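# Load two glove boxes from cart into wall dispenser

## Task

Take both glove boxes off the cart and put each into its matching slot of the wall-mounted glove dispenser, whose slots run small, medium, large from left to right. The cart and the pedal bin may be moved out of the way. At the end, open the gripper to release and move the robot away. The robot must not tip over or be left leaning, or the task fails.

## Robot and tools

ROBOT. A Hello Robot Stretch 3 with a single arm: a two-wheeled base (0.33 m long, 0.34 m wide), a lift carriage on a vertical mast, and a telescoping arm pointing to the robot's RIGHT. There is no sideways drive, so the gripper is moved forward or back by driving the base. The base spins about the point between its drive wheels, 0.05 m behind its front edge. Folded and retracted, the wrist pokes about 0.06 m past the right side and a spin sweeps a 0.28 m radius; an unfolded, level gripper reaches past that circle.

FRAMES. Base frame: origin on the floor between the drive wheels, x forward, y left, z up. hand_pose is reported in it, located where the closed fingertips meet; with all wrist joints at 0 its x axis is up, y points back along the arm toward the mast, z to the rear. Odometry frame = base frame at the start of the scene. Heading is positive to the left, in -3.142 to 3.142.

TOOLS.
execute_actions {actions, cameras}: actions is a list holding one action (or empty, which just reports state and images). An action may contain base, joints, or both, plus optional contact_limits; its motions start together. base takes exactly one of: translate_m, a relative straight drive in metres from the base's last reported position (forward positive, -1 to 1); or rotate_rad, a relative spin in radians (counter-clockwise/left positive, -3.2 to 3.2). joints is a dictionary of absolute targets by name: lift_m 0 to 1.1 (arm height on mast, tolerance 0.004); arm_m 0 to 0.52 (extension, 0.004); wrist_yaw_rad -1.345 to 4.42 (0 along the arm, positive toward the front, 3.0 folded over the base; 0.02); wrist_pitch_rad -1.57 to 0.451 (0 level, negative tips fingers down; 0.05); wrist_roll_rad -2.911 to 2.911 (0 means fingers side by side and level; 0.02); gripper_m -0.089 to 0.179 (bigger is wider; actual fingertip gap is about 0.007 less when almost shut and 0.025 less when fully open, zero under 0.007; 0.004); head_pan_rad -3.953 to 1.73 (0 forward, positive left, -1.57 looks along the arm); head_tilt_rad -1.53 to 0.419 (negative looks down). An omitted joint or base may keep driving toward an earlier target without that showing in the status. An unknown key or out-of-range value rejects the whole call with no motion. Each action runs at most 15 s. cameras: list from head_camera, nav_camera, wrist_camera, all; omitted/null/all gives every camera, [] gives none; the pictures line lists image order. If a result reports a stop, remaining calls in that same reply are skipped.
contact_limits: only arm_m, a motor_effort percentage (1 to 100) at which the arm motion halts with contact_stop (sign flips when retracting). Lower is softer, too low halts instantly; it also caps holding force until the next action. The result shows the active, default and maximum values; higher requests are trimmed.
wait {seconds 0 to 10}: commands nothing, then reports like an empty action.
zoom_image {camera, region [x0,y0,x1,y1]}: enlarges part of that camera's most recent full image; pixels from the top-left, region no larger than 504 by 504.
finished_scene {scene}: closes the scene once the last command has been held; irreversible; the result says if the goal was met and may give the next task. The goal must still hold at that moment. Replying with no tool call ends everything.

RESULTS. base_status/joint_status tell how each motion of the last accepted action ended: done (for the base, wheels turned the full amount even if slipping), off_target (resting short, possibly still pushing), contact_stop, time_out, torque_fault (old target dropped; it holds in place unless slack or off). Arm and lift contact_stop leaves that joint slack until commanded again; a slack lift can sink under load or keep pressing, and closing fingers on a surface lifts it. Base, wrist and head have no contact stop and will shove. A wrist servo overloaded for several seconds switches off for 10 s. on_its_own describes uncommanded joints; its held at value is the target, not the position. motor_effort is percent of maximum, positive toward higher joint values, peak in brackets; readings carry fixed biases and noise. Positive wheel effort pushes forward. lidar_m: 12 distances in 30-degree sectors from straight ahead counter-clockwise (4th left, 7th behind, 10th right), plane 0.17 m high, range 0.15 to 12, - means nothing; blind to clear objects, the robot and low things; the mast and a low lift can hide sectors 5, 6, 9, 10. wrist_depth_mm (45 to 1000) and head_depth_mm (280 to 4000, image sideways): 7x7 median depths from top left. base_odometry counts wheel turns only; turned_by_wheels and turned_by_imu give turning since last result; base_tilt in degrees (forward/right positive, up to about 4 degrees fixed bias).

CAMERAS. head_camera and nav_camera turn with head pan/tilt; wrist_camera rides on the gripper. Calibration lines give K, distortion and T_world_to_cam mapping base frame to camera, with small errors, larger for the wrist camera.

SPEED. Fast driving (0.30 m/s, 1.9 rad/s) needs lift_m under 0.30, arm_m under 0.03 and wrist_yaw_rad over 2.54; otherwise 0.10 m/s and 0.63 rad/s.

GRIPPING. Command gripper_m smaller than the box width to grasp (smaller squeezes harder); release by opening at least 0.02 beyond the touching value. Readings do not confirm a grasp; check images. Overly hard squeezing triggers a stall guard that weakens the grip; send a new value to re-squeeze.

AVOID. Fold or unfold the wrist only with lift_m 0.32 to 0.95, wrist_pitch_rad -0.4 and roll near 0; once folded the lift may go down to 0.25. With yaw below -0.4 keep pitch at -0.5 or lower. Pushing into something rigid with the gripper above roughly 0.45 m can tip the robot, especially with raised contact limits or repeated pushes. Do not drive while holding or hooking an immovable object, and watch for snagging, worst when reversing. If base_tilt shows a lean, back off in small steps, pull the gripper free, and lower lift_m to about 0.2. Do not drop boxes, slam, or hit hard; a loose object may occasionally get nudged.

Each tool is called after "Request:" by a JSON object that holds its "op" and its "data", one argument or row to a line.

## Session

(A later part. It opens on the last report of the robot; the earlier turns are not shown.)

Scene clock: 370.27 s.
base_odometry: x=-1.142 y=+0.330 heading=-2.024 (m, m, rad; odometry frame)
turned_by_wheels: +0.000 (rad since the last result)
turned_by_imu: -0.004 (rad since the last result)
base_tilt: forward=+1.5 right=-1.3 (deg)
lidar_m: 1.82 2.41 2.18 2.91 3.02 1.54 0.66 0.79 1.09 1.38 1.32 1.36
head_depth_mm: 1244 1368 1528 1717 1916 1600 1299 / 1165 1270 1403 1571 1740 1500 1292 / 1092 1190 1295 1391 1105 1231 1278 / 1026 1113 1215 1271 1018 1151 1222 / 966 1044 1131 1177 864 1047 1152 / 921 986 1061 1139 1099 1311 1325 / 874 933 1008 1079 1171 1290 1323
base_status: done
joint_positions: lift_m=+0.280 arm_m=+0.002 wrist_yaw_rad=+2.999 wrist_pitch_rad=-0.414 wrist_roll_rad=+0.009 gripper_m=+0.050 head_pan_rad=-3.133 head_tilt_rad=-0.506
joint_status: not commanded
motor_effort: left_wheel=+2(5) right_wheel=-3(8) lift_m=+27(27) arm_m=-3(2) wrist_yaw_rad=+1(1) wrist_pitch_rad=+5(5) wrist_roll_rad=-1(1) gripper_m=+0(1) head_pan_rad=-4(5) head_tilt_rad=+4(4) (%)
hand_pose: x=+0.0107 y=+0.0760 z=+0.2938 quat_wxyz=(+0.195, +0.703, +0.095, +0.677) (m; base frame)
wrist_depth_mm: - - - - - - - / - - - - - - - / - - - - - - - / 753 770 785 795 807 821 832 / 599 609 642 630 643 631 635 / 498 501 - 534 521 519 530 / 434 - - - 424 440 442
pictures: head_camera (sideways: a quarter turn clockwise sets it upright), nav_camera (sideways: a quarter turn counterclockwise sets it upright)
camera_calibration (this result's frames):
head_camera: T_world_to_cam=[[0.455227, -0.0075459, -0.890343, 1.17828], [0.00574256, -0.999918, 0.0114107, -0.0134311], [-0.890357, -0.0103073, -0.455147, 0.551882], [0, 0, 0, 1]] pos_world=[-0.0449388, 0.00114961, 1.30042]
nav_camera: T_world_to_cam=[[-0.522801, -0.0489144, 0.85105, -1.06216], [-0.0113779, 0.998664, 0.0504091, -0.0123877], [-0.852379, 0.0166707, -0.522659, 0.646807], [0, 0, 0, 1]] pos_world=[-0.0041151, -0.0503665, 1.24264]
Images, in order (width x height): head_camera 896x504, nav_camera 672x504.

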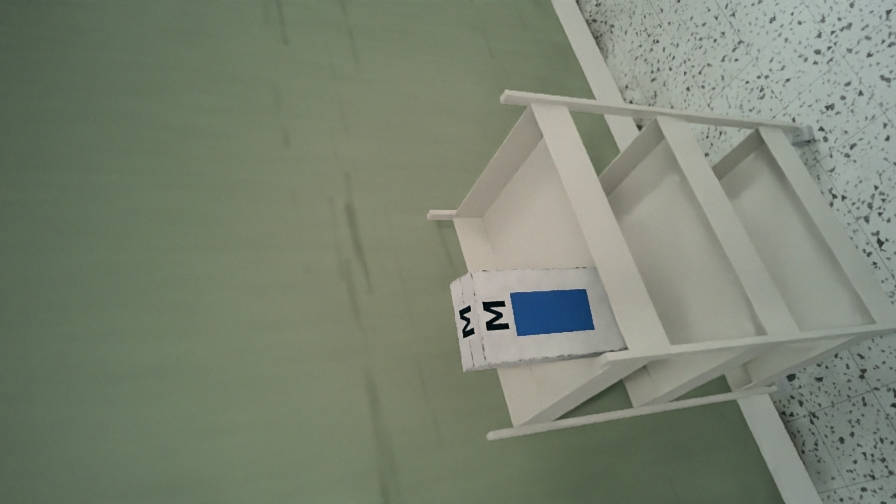

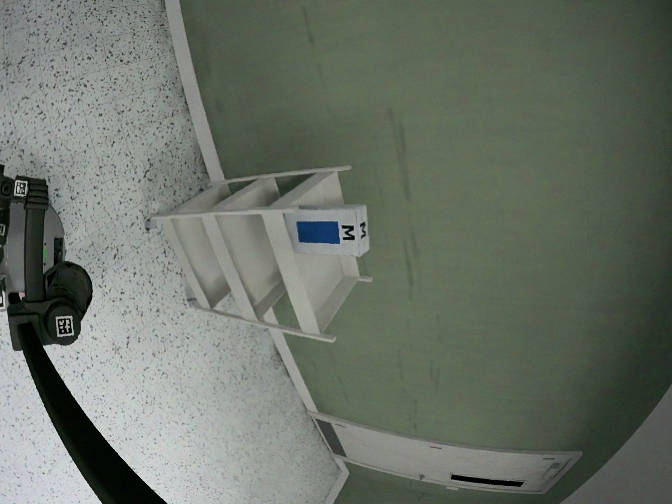

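Request:
{"op": "zoom_image", "data": {
  "camera": "head_camera",
  "region": [430, 250, 650, 390]
}}

Region (430, 250, 650, 390) of head_camera's 896x504 image, scaled by 2.291, with more detail than that image has; it fills the top 321 rows of this view, and the rest is white.

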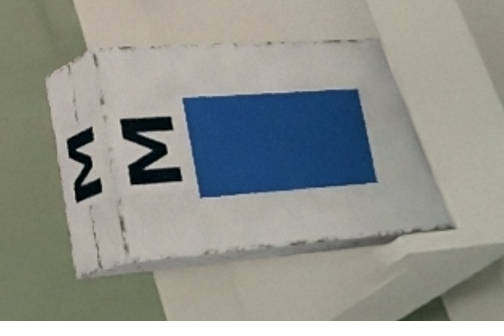

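Request:
{"op": "execute_actions", "data": {
  "actions": [
    {"base": {"rotate_rad": -1.257}, "joints": {"lift_m": 0.48, "head_pan_rad": -1.57, "head_tilt_rad": -0.55}}
  ],
  "cameras": []
}}

Request:
{"op": "execute_actions", "data": {
  "actions": [
    {"base": {"translate_m": -0.143}, "joints": {"lift_m": 0.77, "wrist_yaw_rad": 0.0, "wrist_pitch_rad": -0.4, "gripper_m": 0.172, "arm_m": 0.1}}
  ]
}}

Scene clock: 420.67 s.
base_odometry: x=-1.142 y=+0.330 heading=+3.002 (m, m, rad; odometry frame)
turned_by_wheels: -1.257 (rad since the last result)
turned_by_imu: -1.242 (rad since the last result)
base_tilt: forward=+1.5 right=-1.2 (deg)
lidar_m: 1.32 1.32 1.55 2.70 2.30 2.47 2.96 2.05 0.73 0.66 1.06 1.25
head_depth_mm: 962 1060 1168 1233 1040 1143 1216 / 934 1024 1137 1179 886 1113 1204 / 916 999 1101 1172 882 1070 1193 / 894 971 1069 1166 1250 1394 1280 / 873 949 1042 1150 1281 1427 1284 / 852 927 1011 1109 1240 1411 1287 / 836 903 979 1083 1204 1345 1300
base_status: done
joint_positions: lift_m=+0.480 arm_m=+0.002 wrist_yaw_rad=+2.999 wrist_pitch_rad=-0.415 wrist_roll_rad=+0.009 gripper_m=+0.050 head_pan_rad=-1.577 head_tilt_rad=-0.544
joint_status: all done
motor_effort: left_wheel=+2(7) right_wheel=-2(8) lift_m=+50(51) arm_m=-3(3) wrist_yaw_rad=+0(0) wrist_pitch_rad=+6(5) wrist_roll_rad=-2(2) gripper_m=+0(0) head_pan_rad=+3(48) head_tilt_rad=-3(12) (%)
hand_pose: x=+0.0107 y=+0.0759 z=+0.4931 quat_wxyz=(+0.195, +0.703, +0.095, +0.677) (m; base frame)
wrist_depth_mm: - - - - - - - / - - - - - - - / - - - - - - - / - - - - - - - / 875 898 943 909 959 930 933 / 730 740 - 747 773 761 780 / 631 633 639 642 633 656 660
pictures: none
No camera images: the call's "cameras" was empty. Leave "cameras" out to get every camera's image.

Scene clock: 424.13 s.
base_odometry: x=-1.001 y=+0.310 heading=+3.002 (m, m, rad; odometry frame)
turned_by_wheels: +0.000 (rad since the last result)
turned_by_imu: +0.000 (rad since the last result)
base_tilt: forward=+1.5 right=-1.2 (deg)
lidar_m: 1.46 1.46 1.71 2.66 2.26 2.43 2.82 2.12 0.77 0.66 1.09 1.28
head_depth_mm: 1000 1092 1211 1359 971 1465 - / 966 1064 1171 1231 1041 1148 - / 945 1033 1131 1199 962 1143 - / 924 1005 1103 835 867 1115 1198 / 904 980 1072 1156 1241 1438 1274 / 882 957 1037 1155 1279 1428 1291 / 860 931 1015 1113 1241 1393 1296
base_status: done
joint_positions: lift_m=+0.770 arm_m=+0.100 wrist_yaw_rad=+0.002 wrist_pitch_rad=-0.415 wrist_roll_rad=+0.008 gripper_m=+0.172 head_pan_rad=-1.577 head_tilt_rad=-0.544
joint_status: all done
motor_effort: left_wheel=+2(2) right_wheel=-2(5) lift_m=+50(47) arm_m=+4(4) wrist_yaw_rad=-2(1) wrist_pitch_rad=+5(6) wrist_roll_rad=-1(1) gripper_m=+1(94) head_pan_rad=+3(4) head_tilt_rad=-3(3) (%)
hand_pose: x=-0.0211 y=-0.4696 z=+0.7831 quat_wxyz=(+0.689, +0.146, -0.694, -0.146) (m; base frame)
wrist_depth_mm: 585 616 635 360 734 789 852 / 626 658 684 388 760 871 950 / 670 718 671 424 651 562 - / 737 777 788 406 440 491 - / 793 835 883 749 761 - - / 852 993 - 622 654 622 - / 897 911 904 782 825 931 937
pictures: head_camera (sideways: a quarter turn clockwise sets it upright), nav_camera (sideways: a quarter turn counterclockwise sets it upright), wrist_camera
camera_calibration (this result's frames):
head_camera: T_world_to_cam=[[0.0144385, 0.48819, -0.872618, 1.15785], [0.999892, -0.00937881, 0.0112973, -0.0193473], [-0.00266887, -0.872687, -0.488273, 0.58957], [0, 0, 0, 1]] pos_world=[0.00420107, -0.0509242, 1.29845]
nav_camera: T_world_to_cam=[[0.0410321, -0.555063, 0.830796, -1.03919], [-0.998735, 0.00140745, 0.0502667, -0.00617705], [-0.0290705, -0.831807, -0.554303, 0.682954], [0, 0, 0, 1]] pos_world=[0.0563247, -0.00871997, 1.24223]
wrist_camera: T_world_to_cam=[[-0.999416, -0.033627, 0.00613745, -0.0425591], [-0.0228285, 0.522966, -0.852048, 0.951036], [0.0254421, -0.85169, -0.523428, 0.170448], [0, 0, 0, 1]] pos_world=[-0.0251601, -0.353621, 0.899806]
Images, in order (width x height): head_camera 896x504, nav_camera 672x504, wrist_camera 644x364.

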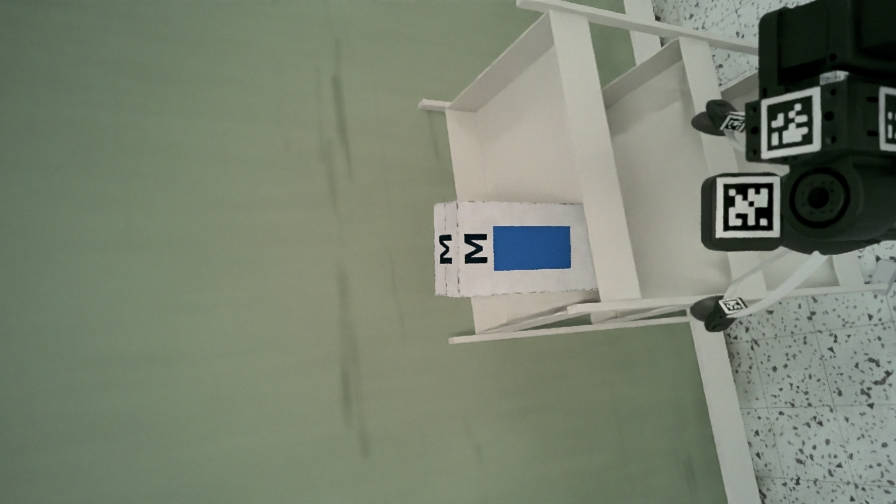

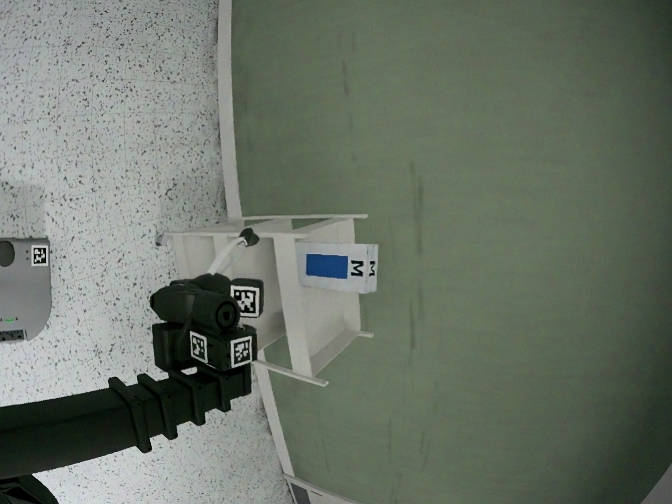

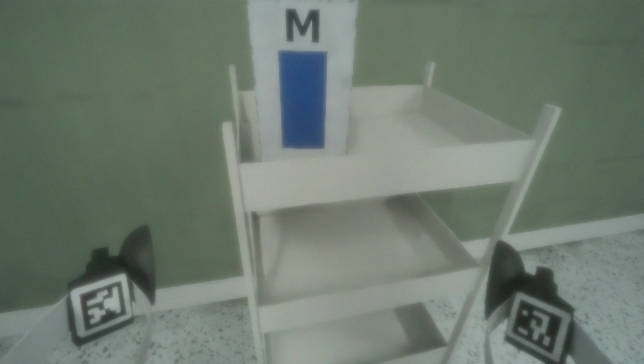

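Request:
{"op": "execute_actions", "data": {
  "actions": [
    {"base": {"translate_m": 0.02}, "joints": {"wrist_pitch_rad": 0.0, "arm_m": 0.29}}
  ]
}}

Scene clock: 435.23 s.
base_odometry: x=-1.021 y=+0.313 heading=+3.002 (m, m, rad; odometry frame)
turned_by_wheels: +0.000 (rad since the last result)
turned_by_imu: +0.000 (rad since the last result)
base_tilt: forward=+1.5 right=-1.2 (deg)
lidar_m: 1.44 1.44 1.69 2.66 2.27 2.44 2.85 2.11 0.76 0.66 1.09 1.28
head_depth_mm: 989 1092 1202 1342 1005 1101 - / 966 1058 1161 1204 1043 1155 1217 / 943 1024 1137 1196 - 1074 1205 / 921 1000 1097 840 857 1079 1183 / 896 976 1072 1164 1267 1427 1292 / 875 953 1036 1145 1282 1433 1283 / 859 931 1015 1113 1235 1385 1287
base_status: done
joint_positions: lift_m=+0.770 arm_m=+0.290 wrist_yaw_rad=+0.001 wrist_pitch_rad=-0.023 wrist_roll_rad=+0.008 gripper_m=+0.172 head_pan_rad=-1.577 head_tilt_rad=-0.544
joint_status: all done
motor_effort: left_wheel=+2(5) right_wheel=-3(4) lift_m=+50(50) arm_m=+4(5) wrist_yaw_rad=+0(2) wrist_pitch_rad=+9(9) wrist_roll_rad=-1(1) gripper_m=+0(1) head_pan_rad=+3(3) head_tilt_rad=-3(3) (%)
hand_pose: x=-0.0212 y=-0.6903 z=+0.8783 quat_wxyz=(+0.704, +0.009, -0.710, -0.008) (m; base frame)
wrist_depth_mm: 462 484 519 550 588 636 700 / 469 504 532 567 603 653 715 / 481 513 541 577 632 682 737 / 492 519 547 571 645 713 766 / 503 531 230 226 660 717 800 / 510 569 234 233 552 551 830 / 532 564 242 238 419 422 861
pictures: head_camera (sideways: a quarter turn clockwise sets it upright), nav_camera (sideways: a quarter turn counterclockwise sets it upright), wrist_camera
camera_calibration (this result's frames):
head_camera: T_world_to_cam=[[0.0144384, 0.48819, -0.872618, 1.15785], [0.999892, -0.00937869, 0.0112973, -0.0193473], [-0.00266877, -0.872687, -0.488273, 0.58957], [0, 0, 0, 1]] pos_world=[0.00420107, -0.0509242, 1.29845]
nav_camera: T_world_to_cam=[[0.0410322, -0.555062, 0.830796, -1.03919], [-0.998735, 0.00140733, 0.0502667, -0.00617705], [-0.0290704, -0.831807, -0.554302, 0.682954], [0, 0, 0, 1]] pos_world=[0.0563247, -0.00871997, 1.24223]
wrist_camera: T_world_to_cam=[[-0.999449, -0.0280291, 0.0177739, -0.0570854], [-0.0219998, 0.158511, -0.987112, 1.01467], [0.0248506, -0.986959, -0.15904, -0.38118], [0, 0, 0, 1]] pos_world=[-0.0252589, -0.538645, 0.941985]
Images, in order (width x height): head_camera 896x504, nav_camera 672x504, wrist_camera 644x364.

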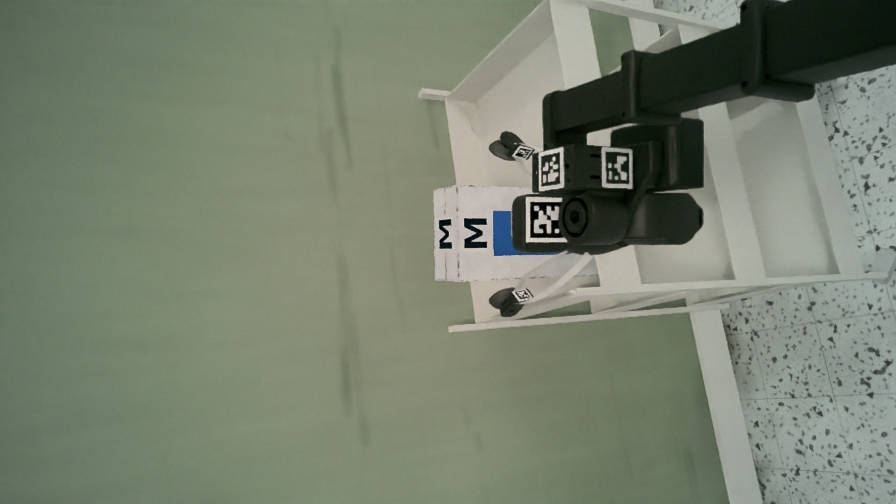

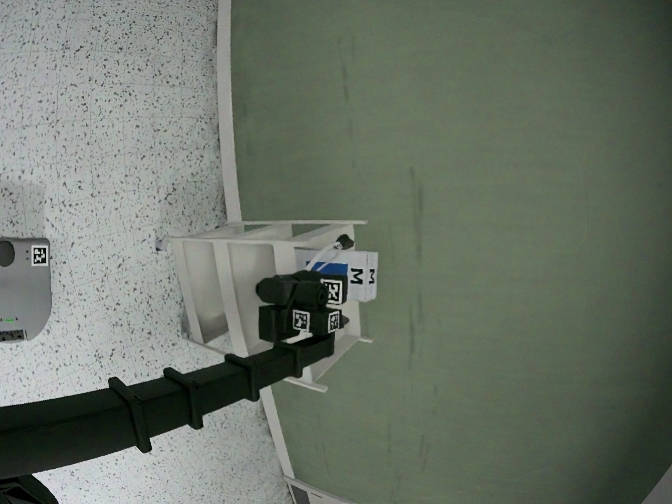

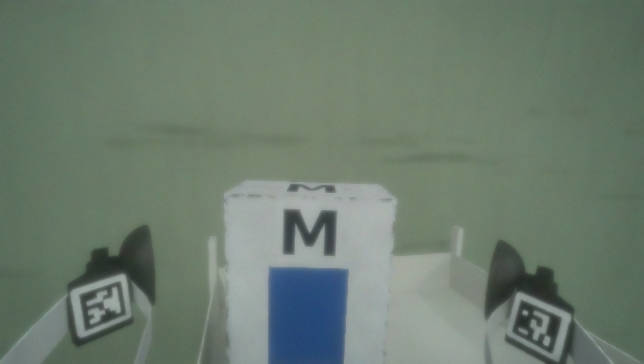

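Request:
{"op": "execute_actions", "data": {
  "actions": [
    {"base": {"translate_m": 0.0115}, "joints": {"arm_m": 0.375}}
  ]
}}

Scene clock: 443.77 s.
base_odometry: x=-1.032 y=+0.314 heading=+3.002 (m, m, rad; odometry frame)
turned_by_wheels: +0.000 (rad since the last result)
turned_by_imu: +0.000 (rad since the last result)
base_tilt: forward=+1.5 right=-1.2 (deg)
lidar_m: 1.42 1.43 1.68 2.67 2.27 2.45 2.86 2.11 0.76 0.66 1.09 1.27
head_depth_mm: 991 1087 1205 1326 1010 1414 - / 960 1054 1166 1229 - 1147 1212 / 941 1029 1129 1207 - 1110 1212 / 918 995 1097 1166 869 1074 1195 / 896 973 1064 1160 1268 1454 1289 / 872 947 1039 1144 1278 1422 1288 / 855 923 1011 1109 1234 1379 1286
base_status: done
joint_positions: lift_m=+0.770 arm_m=+0.375 wrist_yaw_rad=+0.001 wrist_pitch_rad=-0.023 wrist_roll_rad=+0.008 gripper_m=+0.172 head_pan_rad=-1.577 head_tilt_rad=-0.544
joint_status: all done
motor_effort: left_wheel=+2(5) right_wheel=-3(5) lift_m=+50(50) arm_m=+4(6) wrist_yaw_rad=-1(0) wrist_pitch_rad=+8(9) wrist_roll_rad=-1(1) gripper_m=+0(1) head_pan_rad=+4(3) head_tilt_rad=-3(3) (%)
hand_pose: x=-0.0212 y=-0.7753 z=+0.8783 quat_wxyz=(+0.704, +0.009, -0.710, -0.008) (m; base frame)
wrist_depth_mm: 394 416 447 471 507 551 590 / 401 425 452 487 523 562 616 / 411 435 467 497 536 579 622 / 419 446 470 506 542 599 649 / 429 457 140 140 144 612 670 / 438 481 142 142 143 505 714 / 456 481 146 146 147 422 750
pictures: head_camera (sideways: a quarter turn clockwise sets it upright), nav_camera (sideways: a quarter turn counterclockwise sets it upright), wrist_camera
camera_calibration (this result's frames):
head_camera: T_world_to_cam=[[0.0144385, 0.48819, -0.872618, 1.15785], [0.999892, -0.00937893, 0.0112973, -0.0193473], [-0.00266897, -0.872687, -0.488273, 0.58957], [0, 0, 0, 1]] pos_world=[0.00420106, -0.0509242, 1.29845]
nav_camera: T_world_to_cam=[[0.041032, -0.555062, 0.830796, -1.03919], [-0.998735, 0.00140757, 0.0502667, -0.00617705], [-0.0290706, -0.831807, -0.554302, 0.682954], [0, 0, 0, 1]] pos_world=[0.0563247, -0.00871998, 1.24223]
wrist_camera: T_world_to_cam=[[-0.999449, -0.0280148, 0.017775, -0.0594615], [-0.0219976, 0.158465, -0.987119, 1.02813], [0.0248372, -0.986967, -0.158994, -0.465117], [0, 0, 0, 1]] pos_world=[-0.0252603, -0.623644, 0.94199]
Images, in order (width x height): head_camera 896x504, nav_camera 672x504, wrist_camera 644x364.

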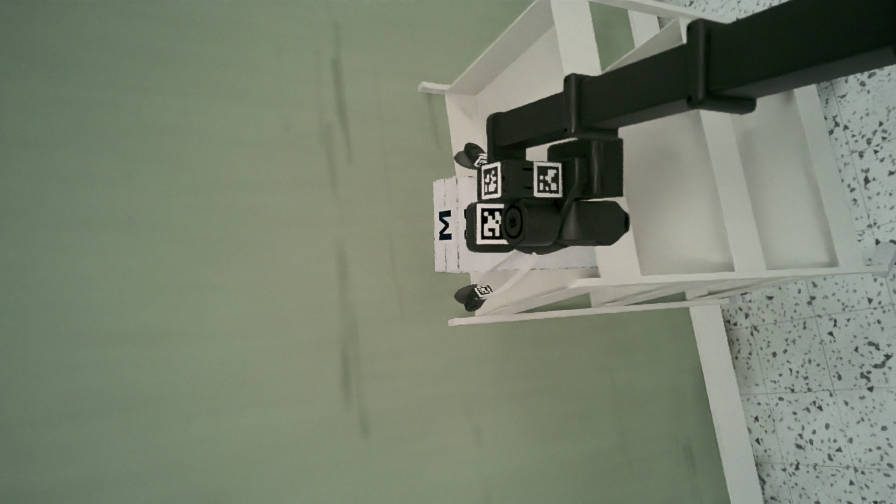

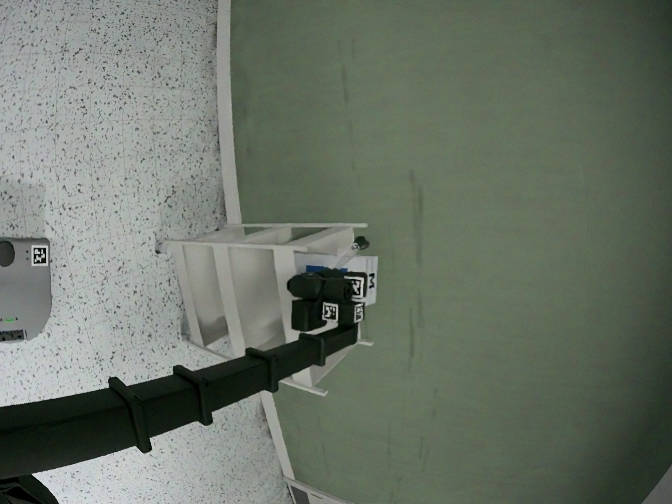

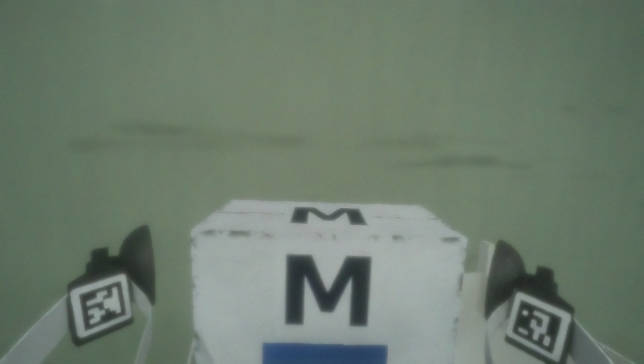

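Request:
{"op": "execute_actions", "data": {
  "actions": [
    {"base": {"translate_m": -0.006}, "joints": {"arm_m": 0.391, "wrist_yaw_rad": 0.02}}
  ],
  "cameras": ["wrist_camera", "head_camera"]
}}

Scene clock: 464.37 s.
base_odometry: x=-1.026 y=+0.314 heading=+3.002 (m, m, rad; odometry frame)
turned_by_wheels: +0.000 (rad since the last result)
turned_by_imu: +0.000 (rad since the last result)
base_tilt: forward=+1.5 right=-1.2 (deg)
lidar_m: 1.43 1.44 1.68 2.67 2.27 2.44 2.85 2.10 0.76 0.66 1.09 1.27
head_depth_mm: 988 1088 1200 1346 1003 1417 - / 965 1058 1166 1230 - 1144 1215 / 940 1020 1128 1215 1088 1117 1207 / 916 999 1098 1174 885 1075 1182 / 898 975 1066 1156 1277 1425 1286 / 872 951 1038 1141 1283 1435 1291 / 858 926 1004 1114 1236 1398 1293
base_status: done
joint_positions: lift_m=+0.770 arm_m=+0.391 wrist_yaw_rad=+0.018 wrist_pitch_rad=-0.023 wrist_roll_rad=+0.008 gripper_m=+0.172 head_pan_rad=-1.577 head_tilt_rad=-0.544
joint_status: all done
motor_effort: left_wheel=+1(3) right_wheel=-2(5) lift_m=+50(50) arm_m=+4(4) wrist_yaw_rad=+2(1) wrist_pitch_rad=+9(9) wrist_roll_rad=-1(1) gripper_m=+0(0) head_pan_rad=+3(3) head_tilt_rad=-3(3) (%)
hand_pose: x=-0.0168 y=-0.7913 z=+0.8783 quat_wxyz=(+0.704, +0.015, -0.710, -0.002) (m; base frame)
wrist_depth_mm: 386 406 429 458 483 523 572 / 392 413 441 468 501 537 583 / 403 423 448 481 515 558 605 / 411 437 463 497 534 574 621 / 418 438 135 138 143 590 644 / 429 293 126 125 125 305 658 / 447 466 129 129 128 405 707
pictures: head_camera (sideways: a quarter turn clockwise sets it upright), wrist_camera
camera_calibration (this result's frames):
head_camera: T_world_to_cam=[[0.0144385, 0.48819, -0.872618, 1.15785], [0.999892, -0.00937881, 0.0112973, -0.0193473], [-0.00266887, -0.872687, -0.488273, 0.58957], [0, 0, 0, 1]] pos_world=[0.00420107, -0.0509242, 1.29845]
wrist_camera: T_world_to_cam=[[-0.998814, -0.0453241, 0.0177749, -0.0691685], [-0.0247393, 0.15806, -0.987119, 1.03039], [0.0419308, -0.986389, -0.158994, -0.480229], [0, 0, 0, 1]] pos_world=[-0.0234591, -0.639691, 0.94199]
Images, in order (width x height): head_camera 896x504, wrist_camera 644x364.

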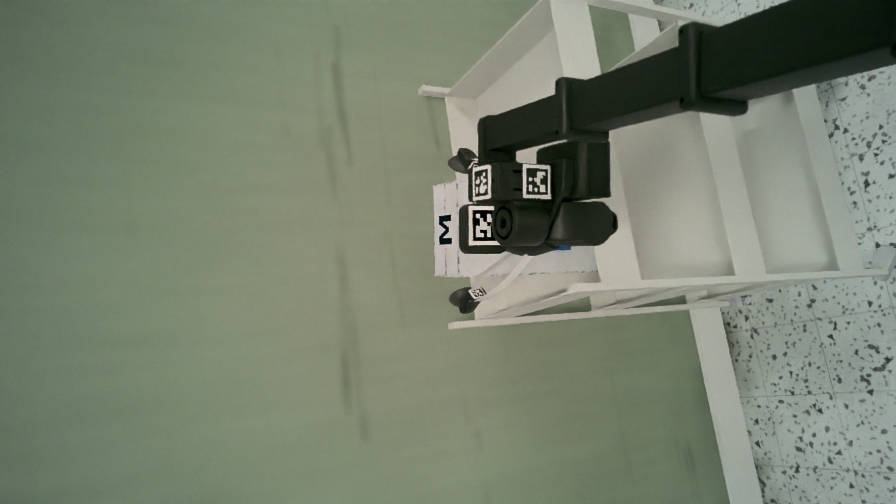

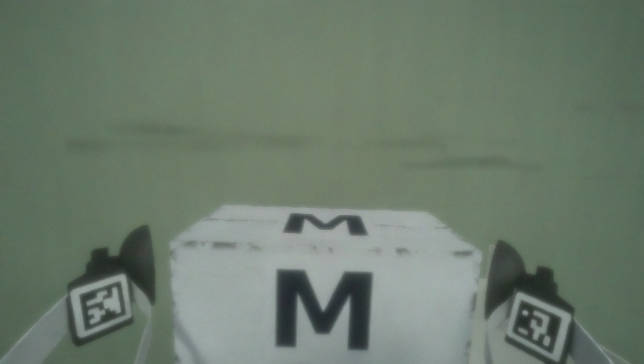

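Centered at ~325, depth 125. Close.

Request:
{"op": "execute_actions", "data": {
  "actions": [
    {"joints": {"gripper_m": 0.085}}
  ],
  "cameras": ["wrist_camera"]
}}

Scene clock: 469.43 s.
base_odometry: x=-1.026 y=+0.314 heading=+3.002 (m, m, rad; odometry frame)
turned_by_wheels: +0.000 (rad since the last result)
turned_by_imu: +0.000 (rad since the last result)
base_tilt: forward=+1.5 right=-1.2 (deg)
lidar_m: 1.43 1.43 1.68 2.67 2.27 2.44 2.86 2.11 0.76 0.66 1.09 1.27
head_depth_mm: 990 1089 1198 1334 1006 1414 - / 963 1060 1167 1234 - 1140 1216 / 941 1026 1130 1212 1092 1116 1211 / 919 1004 1099 1159 884 1077 1186 / 898 975 1065 1158 1273 1439 1290 / 876 944 1039 1142 1275 1443 1295 / 858 926 1011 1113 1236 1395 1295
base_status: not commanded
joint_positions: lift_m=+0.770 arm_m=+0.391 wrist_yaw_rad=+0.018 wrist_pitch_rad=-0.023 wrist_roll_rad=+0.008 gripper_m=+0.086 head_pan_rad=-1.577 head_tilt_rad=-0.544
joint_status: all done
motor_effort: left_wheel=+1(2) right_wheel=-1(2) lift_m=+49(49) arm_m=+4(4) wrist_yaw_rad=+2(1) wrist_pitch_rad=+8(8) wrist_roll_rad=-1(1) gripper_m=-19(99) head_pan_rad=+3(3) head_tilt_rad=-3(4) (%)
hand_pose: x=-0.0169 y=-0.7913 z=+0.8784 quat_wxyz=(+0.704, +0.015, -0.710, -0.002) (m; base frame)
wrist_depth_mm: 385 406 431 457 485 524 560 / 396 413 443 469 497 541 585 / 403 420 452 482 519 560 602 / 412 432 463 490 532 577 620 / 423 442 135 138 143 586 642 / 434 445 127 127 127 623 675 / 442 469 130 130 130 401 689
pictures: wrist_camera
camera_calibration (this result's frames):
wrist_camera: T_world_to_cam=[[-0.998839, -0.0447605, 0.0177849, -0.0688761], [-0.0246519, 0.157883, -0.98715, 1.03032], [0.0413774, -0.986443, -0.158803, -0.480444], [0, 0, 0, 1]] pos_world=[-0.0235173, -0.639683, 0.94201]
Images, in order (width x height): wrist_camera 644x364.

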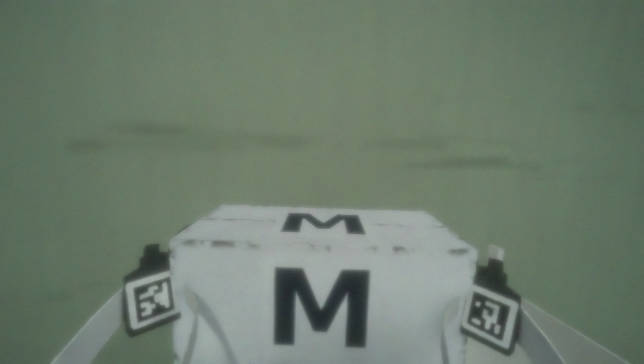

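Request:
{"op": "execute_actions", "data": {
  "actions": [
    {"joints": {"lift_m": 0.93, "wrist_pitch_rad": 0.06}}
  ],
  "cameras": ["wrist_camera", "nav_camera"]
}}

Scene clock: 506.13 s.
base_odometry: x=-1.026 y=+0.314 heading=+3.002 (m, m, rad; odometry frame)
turned_by_wheels: +0.000 (rad since the last result)
turned_by_imu: +0.000 (rad since the last result)
base_tilt: forward=+1.4 right=-1.2 (deg)
lidar_m: 1.43 1.44 1.68 2.67 2.27 2.44 2.86 2.11 0.76 0.66 1.09 1.27
head_depth_mm: 987 1083 1196 - 1165 1128 1246 / 967 1059 1137 1188 1045 1147 1220 / 939 1027 1092 1141 1005 1113 1205 / 916 1005 1066 823 968 1073 1186 / 898 975 1061 1156 1275 1430 1283 / 875 950 1036 1146 1272 1438 1295 / 855 926 1015 1115 1237 1382 1294
base_status: not commanded
joint_positions: lift_m=+0.930 arm_m=+0.391 wrist_yaw_rad=+0.019 wrist_pitch_rad=-0.008 wrist_roll_rad=+0.008 gripper_m=+0.086 head_pan_rad=-1.577 head_tilt_rad=-0.544
joint_status: wrist_pitch_rad off_target (ended at -0.008, target +0.060); the others done
motor_effort: left_wheel=+1(2) right_wheel=-2(2) lift_m=+54(54) arm_m=+4(5) wrist_yaw_rad=+1(2) wrist_pitch_rad=+25(26) wrist_roll_rad=-1(1) gripper_m=-18(19) head_pan_rad=+3(3) head_tilt_rad=-3(3) (%)
hand_pose: x=-0.0166 y=-0.7917 z=+1.0422 quat_wxyz=(+0.704, +0.010, -0.710, +0.004) (m; base frame)
wrist_depth_mm: 385 410 426 459 486 528 567 / 392 415 440 470 499 544 586 / 402 426 453 480 515 558 601 / 409 432 462 494 528 573 622 / 420 442 136 142 147 586 642 / 430 442 127 127 128 623 661 / 440 467 130 130 129 630 684
pictures: nav_camera (sideways: a quarter turn counterclockwise sets it upright), wrist_camera
camera_calibration (this result's frames):
nav_camera: T_world_to_cam=[[0.0410323, -0.555063, 0.830796, -1.03919], [-0.998735, 0.00140709, 0.0502667, -0.00617705], [-0.0290702, -0.831807, -0.554303, 0.682954], [0, 0, 0, 1]] pos_world=[0.0563247, -0.00871995, 1.24223]
wrist_camera: T_world_to_cam=[[-0.998788, -0.0457412, 0.0182005, -0.0726884], [-0.024556, 0.142474, -0.989494, 1.18238], [0.0426675, -0.988741, -0.143424, -0.47271], [0, 0, 0, 1]] pos_world=[-0.0233965, -0.639171, 1.10348]
Images, in order (width x height): nav_camera 672x504, wrist_camera 644x364.

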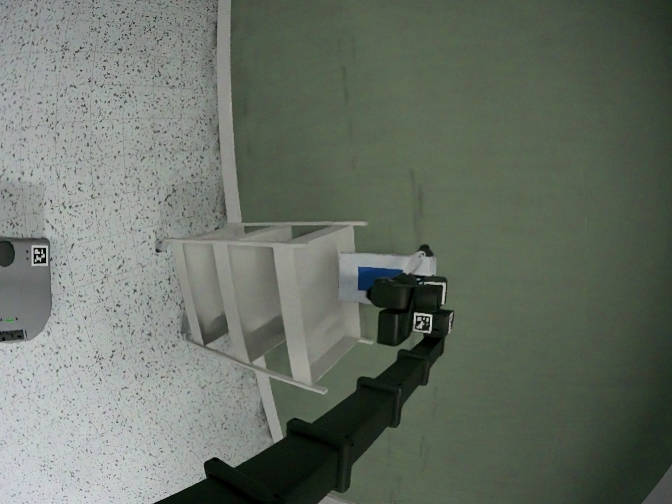

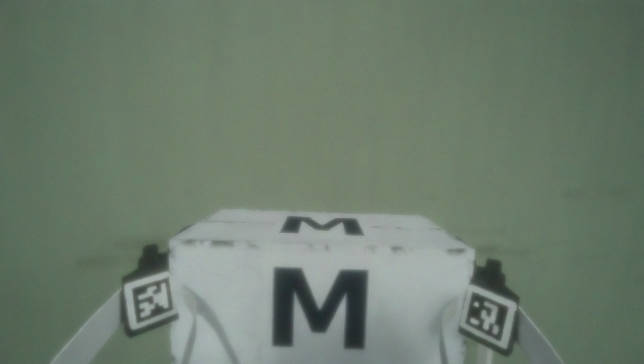

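Request:
{"op": "execute_actions", "data": {
  "actions": [
    {"base": {"rotate_rad": 1.0975}, "joints": {"arm_m": 0.17, "head_pan_rad": -0.8, "head_tilt_rad": -0.5}}
  ],
  "cameras": ["wrist_camera", "nav_camera"]
}}

Scene clock: 513.13 s.
base_odometry: x=-1.026 y=+0.314 heading=-2.183 (m, m, rad; odometry frame)
turned_by_wheels: +1.097 (rad since the last result)
turned_by_imu: +1.086 (rad since the last result)
base_tilt: forward=+1.5 right=-1.2 (deg)
lidar_m: 1.74 2.67 2.13 2.53 2.85 1.93 0.74 0.66 1.09 1.32 1.43 1.44
head_depth_mm: 1174 1266 1380 1508 1694 1605 1313 / 1182 1275 1396 1536 1697 1608 1304 / 1186 1280 1389 1541 1715 1603 1313 / 1195 1295 1413 1556 1730 1612 1316 / 1199 1296 1418 1566 1747 1610 1316 / 1203 1302 1436 1578 1754 1608 1319 / 1219 1310 1433 1590 1764 1619 1322
base_status: done
joint_positions: lift_m=+0.930 arm_m=+0.170 wrist_yaw_rad=+0.021 wrist_pitch_rad=-0.007 wrist_roll_rad=+0.008 gripper_m=+0.086 head_pan_rad=-0.807 head_tilt_rad=-0.507
joint_status: all done
motor_effort: left_wheel=-1(5) right_wheel=+2(8) lift_m=+54(54) arm_m=-3(3) wrist_yaw_rad=-1(2) wrist_pitch_rad=+24(25) wrist_roll_rad=-2(1) gripper_m=-18(18) head_pan_rad=+3(48) head_tilt_rad=+5(11) (%)
hand_pose: x=-0.0160 y=-0.5712 z=+1.0422 quat_wxyz=(+0.704, +0.010, -0.710, +0.005) (m; base frame)
wrist_depth_mm: 819 936 - - 906 711 583 / 840 958 - - 903 707 590 / 847 975 - - 903 721 587 / 857 - - - 915 733 596 / 879 - 137 141 147 732 610 / 886 955 127 127 127 701 605 / 895 - 130 129 129 726 626
pictures: nav_camera (sideways: a quarter turn counterclockwise sets it upright), wrist_camera
camera_calibration (this result's frames):
nav_camera: T_world_to_cam=[[0.39461, -0.347729, 0.85051, -1.06705], [-0.719244, -0.692926, 0.0504061, -0.00806579], [0.571813, -0.631615, -0.523538, 0.639262], [0, 0, 0, 1]] pos_world=[0.0497299, 0.0271343, 1.24262]
wrist_camera: T_world_to_cam=[[-0.998677, -0.0480828, 0.0182034, -0.0633405], [-0.0248901, 0.142356, -0.989503, 1.15093], [0.0449867, -0.988647, -0.143365, -0.25466], [0, 0, 0, 1]] pos_world=[-0.0231537, -0.418656, 1.10349]
Images, in order (width x height): nav_camera 672x504, wrist_camera 644x364.

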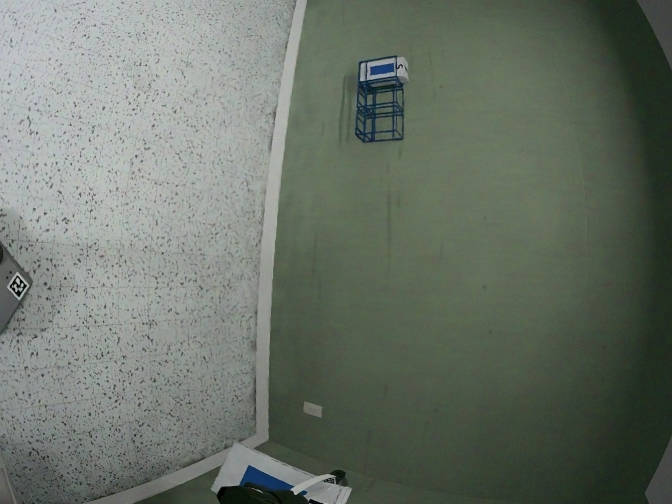

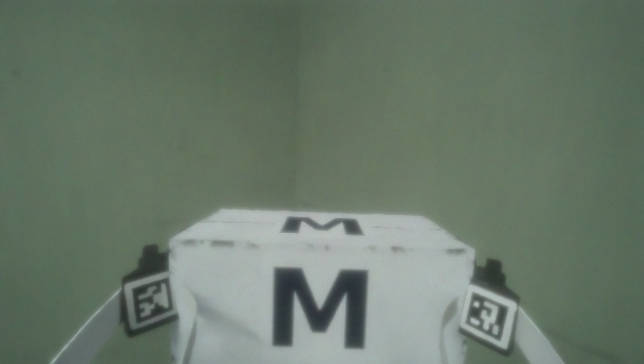

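Request:
{"op": "execute_actions", "data": {
  "actions": [
    {"base": {"translate_m": 1.0}}
  ],
  "cameras": []
}}

Request:
{"op": "execute_actions", "data": {
  "actions": [
    {"base": {"translate_m": 0.195}}
  ],
  "cameras": ["nav_camera"]
}}

Scene clock: 530.67 s.
base_odometry: x=-1.601 y=-0.504 heading=-2.184 (m, m, rad; odometry frame)
turned_by_wheels: +0.000 (rad since the last result)
turned_by_imu: +0.001 (rad since the last result)
base_tilt: forward=+1.5 right=-1.2 (deg)
lidar_m: 0.95 1.82 1.92 1.72 3.07 3.22 1.60 1.76 1.39 0.87 0.78 0.79
head_depth_mm: 620 671 730 805 891 999 1136 / 622 673 737 807 900 1009 1150 / 626 677 741 817 906 1019 1170 / 631 681 746 822 915 1027 1175 / 632 687 752 827 924 1039 1192 / 639 690 754 834 823 1046 1204 / 642 696 761 838 841 1057 1209
base_status: done
joint_positions: lift_m=+0.930 arm_m=+0.170 wrist_yaw_rad=+0.021 wrist_pitch_rad=-0.007 wrist_roll_rad=+0.008 gripper_m=+0.086 head_pan_rad=-0.807 head_tilt_rad=-0.507
joint_status: not commanded
motor_effort: left_wheel=-1(2) right_wheel=+1(5) lift_m=+54(54) arm_m=-3(3) wrist_yaw_rad=-2(1) wrist_pitch_rad=+24(25) wrist_roll_rad=-1(1) gripper_m=-18(18) head_pan_rad=+3(4) head_tilt_rad=+4(5) (%)
hand_pose: x=-0.0161 y=-0.5712 z=+1.0422 quat_wxyz=(+0.704, +0.010, -0.710, +0.004) (m; base frame)
wrist_depth_mm: 351 404 478 591 752 - - / 355 415 488 606 804 - - / 362 414 500 616 813 - - / 370 426 510 648 858 - - / 376 427 136 141 148 - - / 381 413 127 127 127 - - / 384 439 130 130 129 - -
pictures: none
No camera images: the call's "cameras" was empty. Leave "cameras" out to get every camera's image.

Scene clock: 533.70 s.
base_odometry: x=-1.713 y=-0.664 heading=-2.184 (m, m, rad; odometry frame)
turned_by_wheels: +0.000 (rad since the last result)
turned_by_imu: +0.000 (rad since the last result)
base_tilt: forward=+1.5 right=-1.2 (deg)
lidar_m: 0.80 1.53 1.78 1.70 2.74 3.50 1.79 1.99 1.17 0.73 0.66 0.66
head_depth_mm: 511 555 604 664 736 811 944 / 514 557 607 667 732 808 952 / 517 562 613 674 748 821 966 / 520 564 618 680 744 813 976 / 522 568 621 682 725 725 977 / 528 570 624 686 758 822 992 / 531 575 629 693 774 874 999
base_status: done
joint_positions: lift_m=+0.930 arm_m=+0.170 wrist_yaw_rad=+0.021 wrist_pitch_rad=-0.007 wrist_roll_rad=+0.008 gripper_m=+0.086 head_pan_rad=-0.807 head_tilt_rad=-0.507
joint_status: not commanded
motor_effort: left_wheel=-1(2) right_wheel=+2(5) lift_m=+54(54) arm_m=-3(2) wrist_yaw_rad=+0(1) wrist_pitch_rad=+25(24) wrist_roll_rad=-1(1) gripper_m=-19(18) head_pan_rad=+4(3) head_tilt_rad=+4(5) (%)
hand_pose: x=-0.0162 y=-0.5712 z=+1.0422 quat_wxyz=(+0.704, +0.010, -0.710, +0.004) (m; base frame)
wrist_depth_mm: 263 298 352 432 568 802 - / 266 304 359 443 584 860 - / 270 309 370 457 614 877 - / 274 316 377 474 625 937 - / 279 315 137 141 147 - - / 286 305 127 127 127 - - / 285 330 130 129 129 - -
pictures: nav_camera (sideways: a quarter turn counterclockwise sets it upright)
camera_calibration (this result's frames):
nav_camera: T_world_to_cam=[[0.39461, -0.347728, 0.85051, -1.06705], [-0.719244, -0.692926, 0.0504061, -0.00806579], [0.571813, -0.631615, -0.523538, 0.639262], [0, 0, 0, 1]] pos_world=[0.0497299, 0.0271343, 1.24262]
Images, in order (width x height): nav_camera 672x504.

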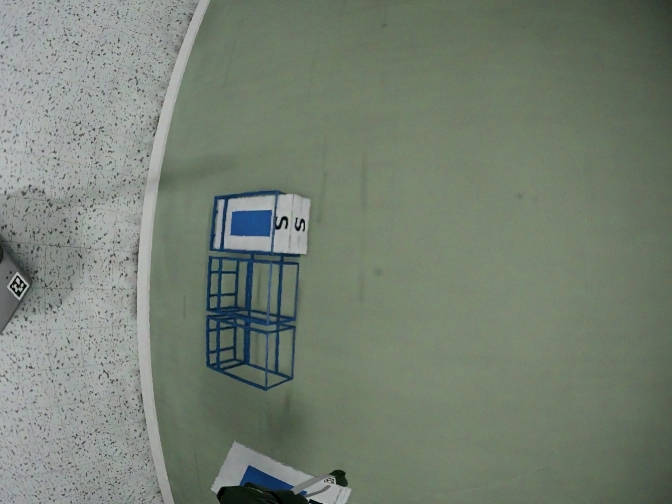

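Request:
{"op": "execute_actions", "data": {
  "actions": [
    {"base": {"rotate_rad": 0.716}, "joints": {"wrist_pitch_rad": 0.1, "head_pan_rad": -1.57, "head_tilt_rad": -0.6}}
  ]
}}

Scene clock: 552.83 s.
base_odometry: x=-1.713 y=-0.664 heading=-1.468 (m, m, rad; odometry frame)
turned_by_wheels: +0.716 (rad since the last result)
turned_by_imu: +0.708 (rad since the last result)
base_tilt: forward=+1.5 right=-1.2 (deg)
lidar_m: 1.77 1.72 1.70 3.62 2.80 1.79 1.99 0.93 0.68 0.66 0.68 0.94
head_depth_mm: 520 568 631 - - 945 1116 / 521 571 633 - - 944 1124 / 520 573 616 - - 930 1134 / 522 573 618 562 773 951 1136 / 522 573 637 718 712 953 1143 / 523 574 638 719 722 956 1141 / 525 576 641 721 821 957 1144
base_status: done
joint_positions: lift_m=+0.930 arm_m=+0.170 wrist_yaw_rad=+0.021 wrist_pitch_rad=+0.031 wrist_roll_rad=+0.008 gripper_m=+0.086 head_pan_rad=-1.563 head_tilt_rad=-0.593
joint_status: wrist_pitch_rad off_target (ended at +0.031, target +0.100); the others done
motor_effort: left_wheel=-1(5) right_wheel=+1(8) lift_m=+54(54) arm_m=-3(3) wrist_yaw_rad=+0(1) wrist_pitch_rad=+25(27) wrist_roll_rad=-1(1) gripper_m=-18(19) head_pan_rad=-4(47) head_tilt_rad=-4(15) (%)
hand_pose: x=-0.0162 y=-0.5720 z=+1.0521 quat_wxyz=(+0.704, -0.003, -0.710, +0.018) (m; base frame)
wrist_depth_mm: 241 239 239 236 235 233 231 / 246 242 242 239 238 236 235 / 248 249 246 244 242 241 238 / 252 251 250 247 245 244 243 / 257 254 136 141 147 249 247 / 262 260 127 127 127 252 252 / 267 265 130 129 129 259 256
pictures: head_camera (sideways: a quarter turn clockwise sets it upright), nav_camera (sideways: a quarter turn counterclockwise sets it upright), wrist_camera
camera_calibration (this result's frames):
head_camera: T_world_to_cam=[[0.00727514, 0.530428, -0.847699, 1.1254], [0.99993, 0.00406606, 0.0111259, -0.0191236], [0.00934826, -0.84772, -0.530361, 0.644258], [0, 0, 0, 1]] pos_world=[0.00491208, -0.0507153, 1.2959]
nav_camera: T_world_to_cam=[[0.0491091, -0.594393, 0.802674, -1.00257], [-0.998637, -0.0150212, 0.0499752, -0.00579484], [-0.0176478, -0.804034, -0.594321, 0.734947], [0, 0, 0, 1]] pos_world=[0.0564188, -0.00508747, 1.24182]
wrist_camera: T_world_to_cam=[[-0.998725, -0.0466816, 0.0192263, -0.0639921], [-0.0240056, 0.10408, -0.994279, 1.14398], [0.0444135, -0.993473, -0.105067, -0.297092], [0, 0, 0, 1]] pos_world=[-0.0232537, -0.417206, 1.10745]
Images, in order (width x height): head_camera 896x504, nav_camera 672x504, wrist_camera 644x364.

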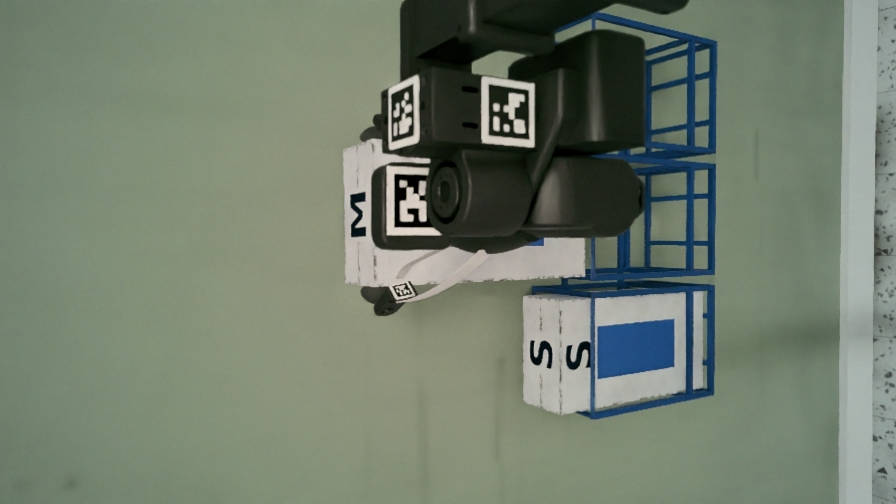

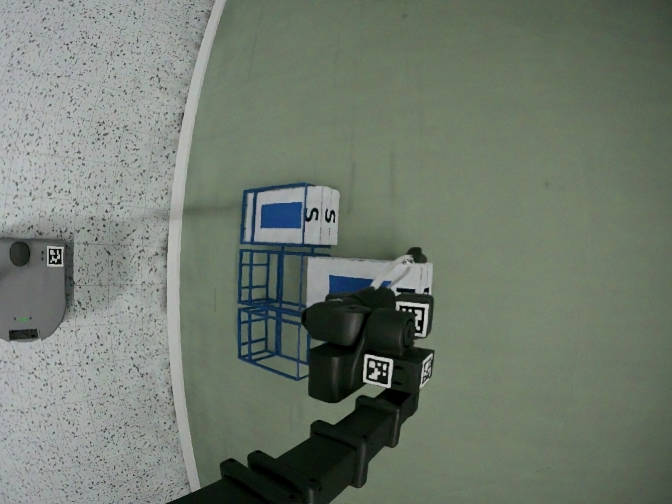

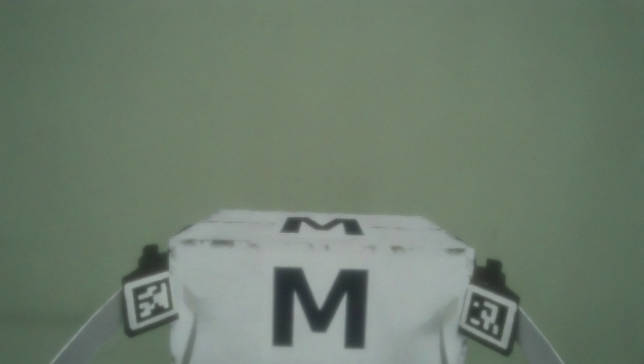

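Request:
{"op": "execute_actions", "data": {
  "actions": [
    {"joints": {"arm_m": 0.216, "wrist_yaw_rad": 0.005, "lift_m": 0.92}}
  ]
}}

Scene clock: 568.47 s.
base_odometry: x=-1.713 y=-0.664 heading=-1.468 (m, m, rad; odometry frame)
turned_by_wheels: +0.000 (rad since the last result)
turned_by_imu: +0.000 (rad since the last result)
base_tilt: forward=+1.5 right=-1.3 (deg)
lidar_m: 1.76 1.72 1.70 3.62 2.81 1.79 1.99 0.93 0.68 0.66 0.68 0.94
head_depth_mm: 520 571 632 - 808 944 1119 / 520 570 633 - 844 948 1123 / 522 571 620 - 845 926 1131 / 522 572 620 643 808 947 1140 / 524 574 637 714 710 956 1138 / 524 575 639 719 720 954 1141 / 524 577 640 721 822 959 1148
base_status: not commanded
joint_positions: lift_m=+0.920 arm_m=+0.216 wrist_yaw_rad=+0.006 wrist_pitch_rad=+0.032 wrist_roll_rad=+0.008 gripper_m=+0.086 head_pan_rad=-1.563 head_tilt_rad=-0.593
joint_status: all done
motor_effort: left_wheel=-1(1) right_wheel=+1(1) lift_m=+31(51) arm_m=+4(5) wrist_yaw_rad=+0(5) wrist_pitch_rad=+25(25) wrist_roll_rad=-1(1) gripper_m=-18(18) head_pan_rad=-4(4) head_tilt_rad=-4(3) (%)
hand_pose: x=-0.0200 y=-0.6176 z=+1.0430 quat_wxyz=(+0.704, -0.009, -0.710, +0.013) (m; base frame)
wrist_depth_mm: 194 194 193 193 192 192 191 / 198 197 196 196 196 195 194 / 200 201 200 199 199 198 197 / 205 204 203 202 202 202 200 / 208 206 137 141 148 205 204 / 211 210 127 127 127 207 208 / 215 215 129 129 129 214 212
pictures: head_camera (sideways: a quarter turn clockwise sets it upright), nav_camera (sideways: a quarter turn counterclockwise sets it upright), wrist_camera
camera_calibration (this result's frames):
head_camera: T_world_to_cam=[[0.00727944, 0.530428, -0.847699, 1.1254], [0.99993, 0.00405796, 0.0111259, -0.0191236], [0.00934139, -0.84772, -0.530361, 0.644259], [0, 0, 0, 1]] pos_world=[0.00491167, -0.0507153, 1.2959]
nav_camera: T_world_to_cam=[[0.0491043, -0.594393, 0.802674, -1.00257], [-0.998638, -0.0150131, 0.0499752, -0.00579484], [-0.0176543, -0.804034, -0.594321, 0.734948], [0, 0, 0, 1]] pos_world=[0.0564188, -0.00508787, 1.24182]
wrist_camera: T_world_to_cam=[[-0.999306, -0.0319089, 0.01924, -0.0606366], [-0.0224616, 0.103888, -0.994335, 1.13951], [0.0297293, -0.994077, -0.104533, -0.344383], [0, 0, 0, 1]] pos_world=[-0.024761, -0.46266, 1.09823]
Images, in order (width x height): head_camera 896x504, nav_camera 672x504, wrist_camera 644x364.

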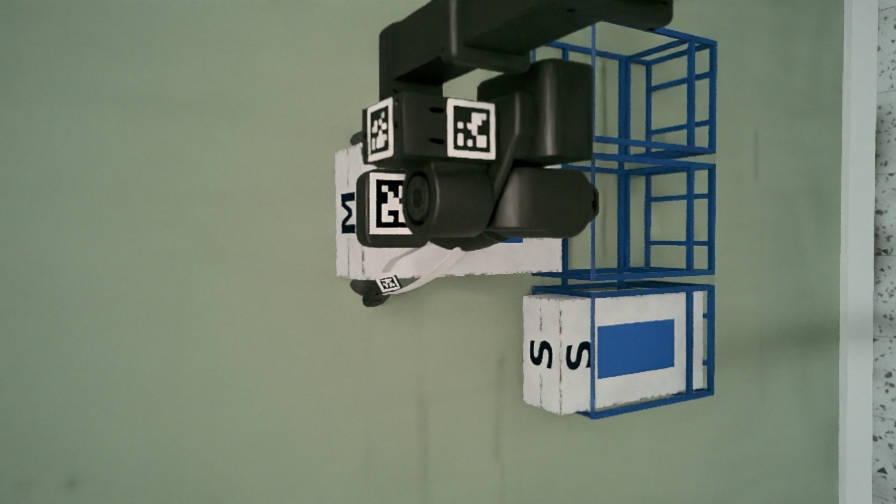

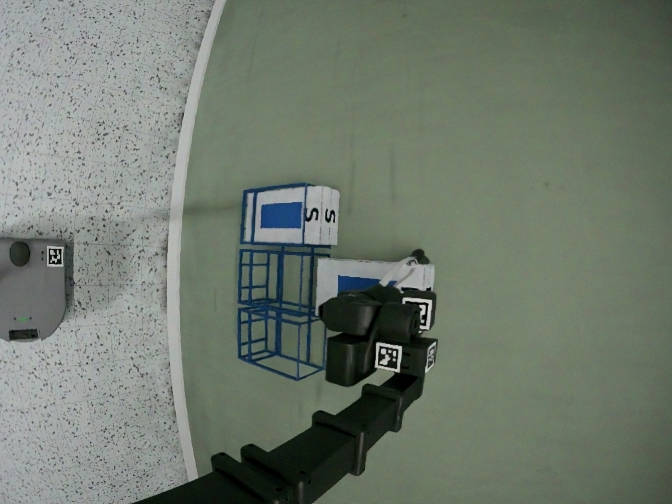

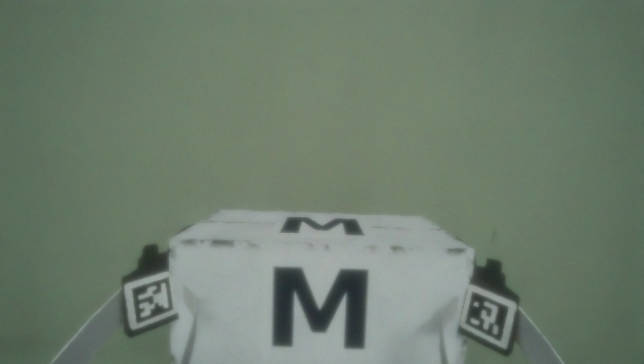

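Request:
{"op": "zoom_image", "data": {
  "camera": "head_camera",
  "region": [500, 130, 660, 310]
}}

Region (500, 130, 660, 310) of head_camera's 896x504 image, scaled by 2.800, with more detail than that image has.

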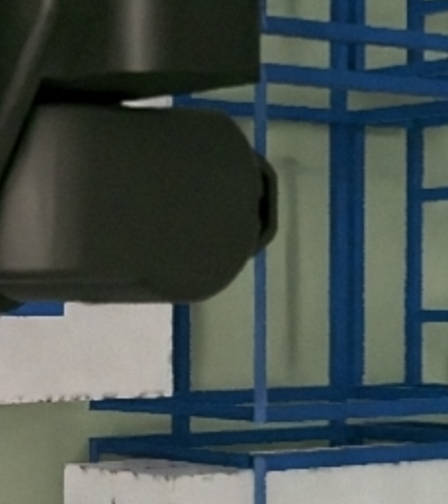

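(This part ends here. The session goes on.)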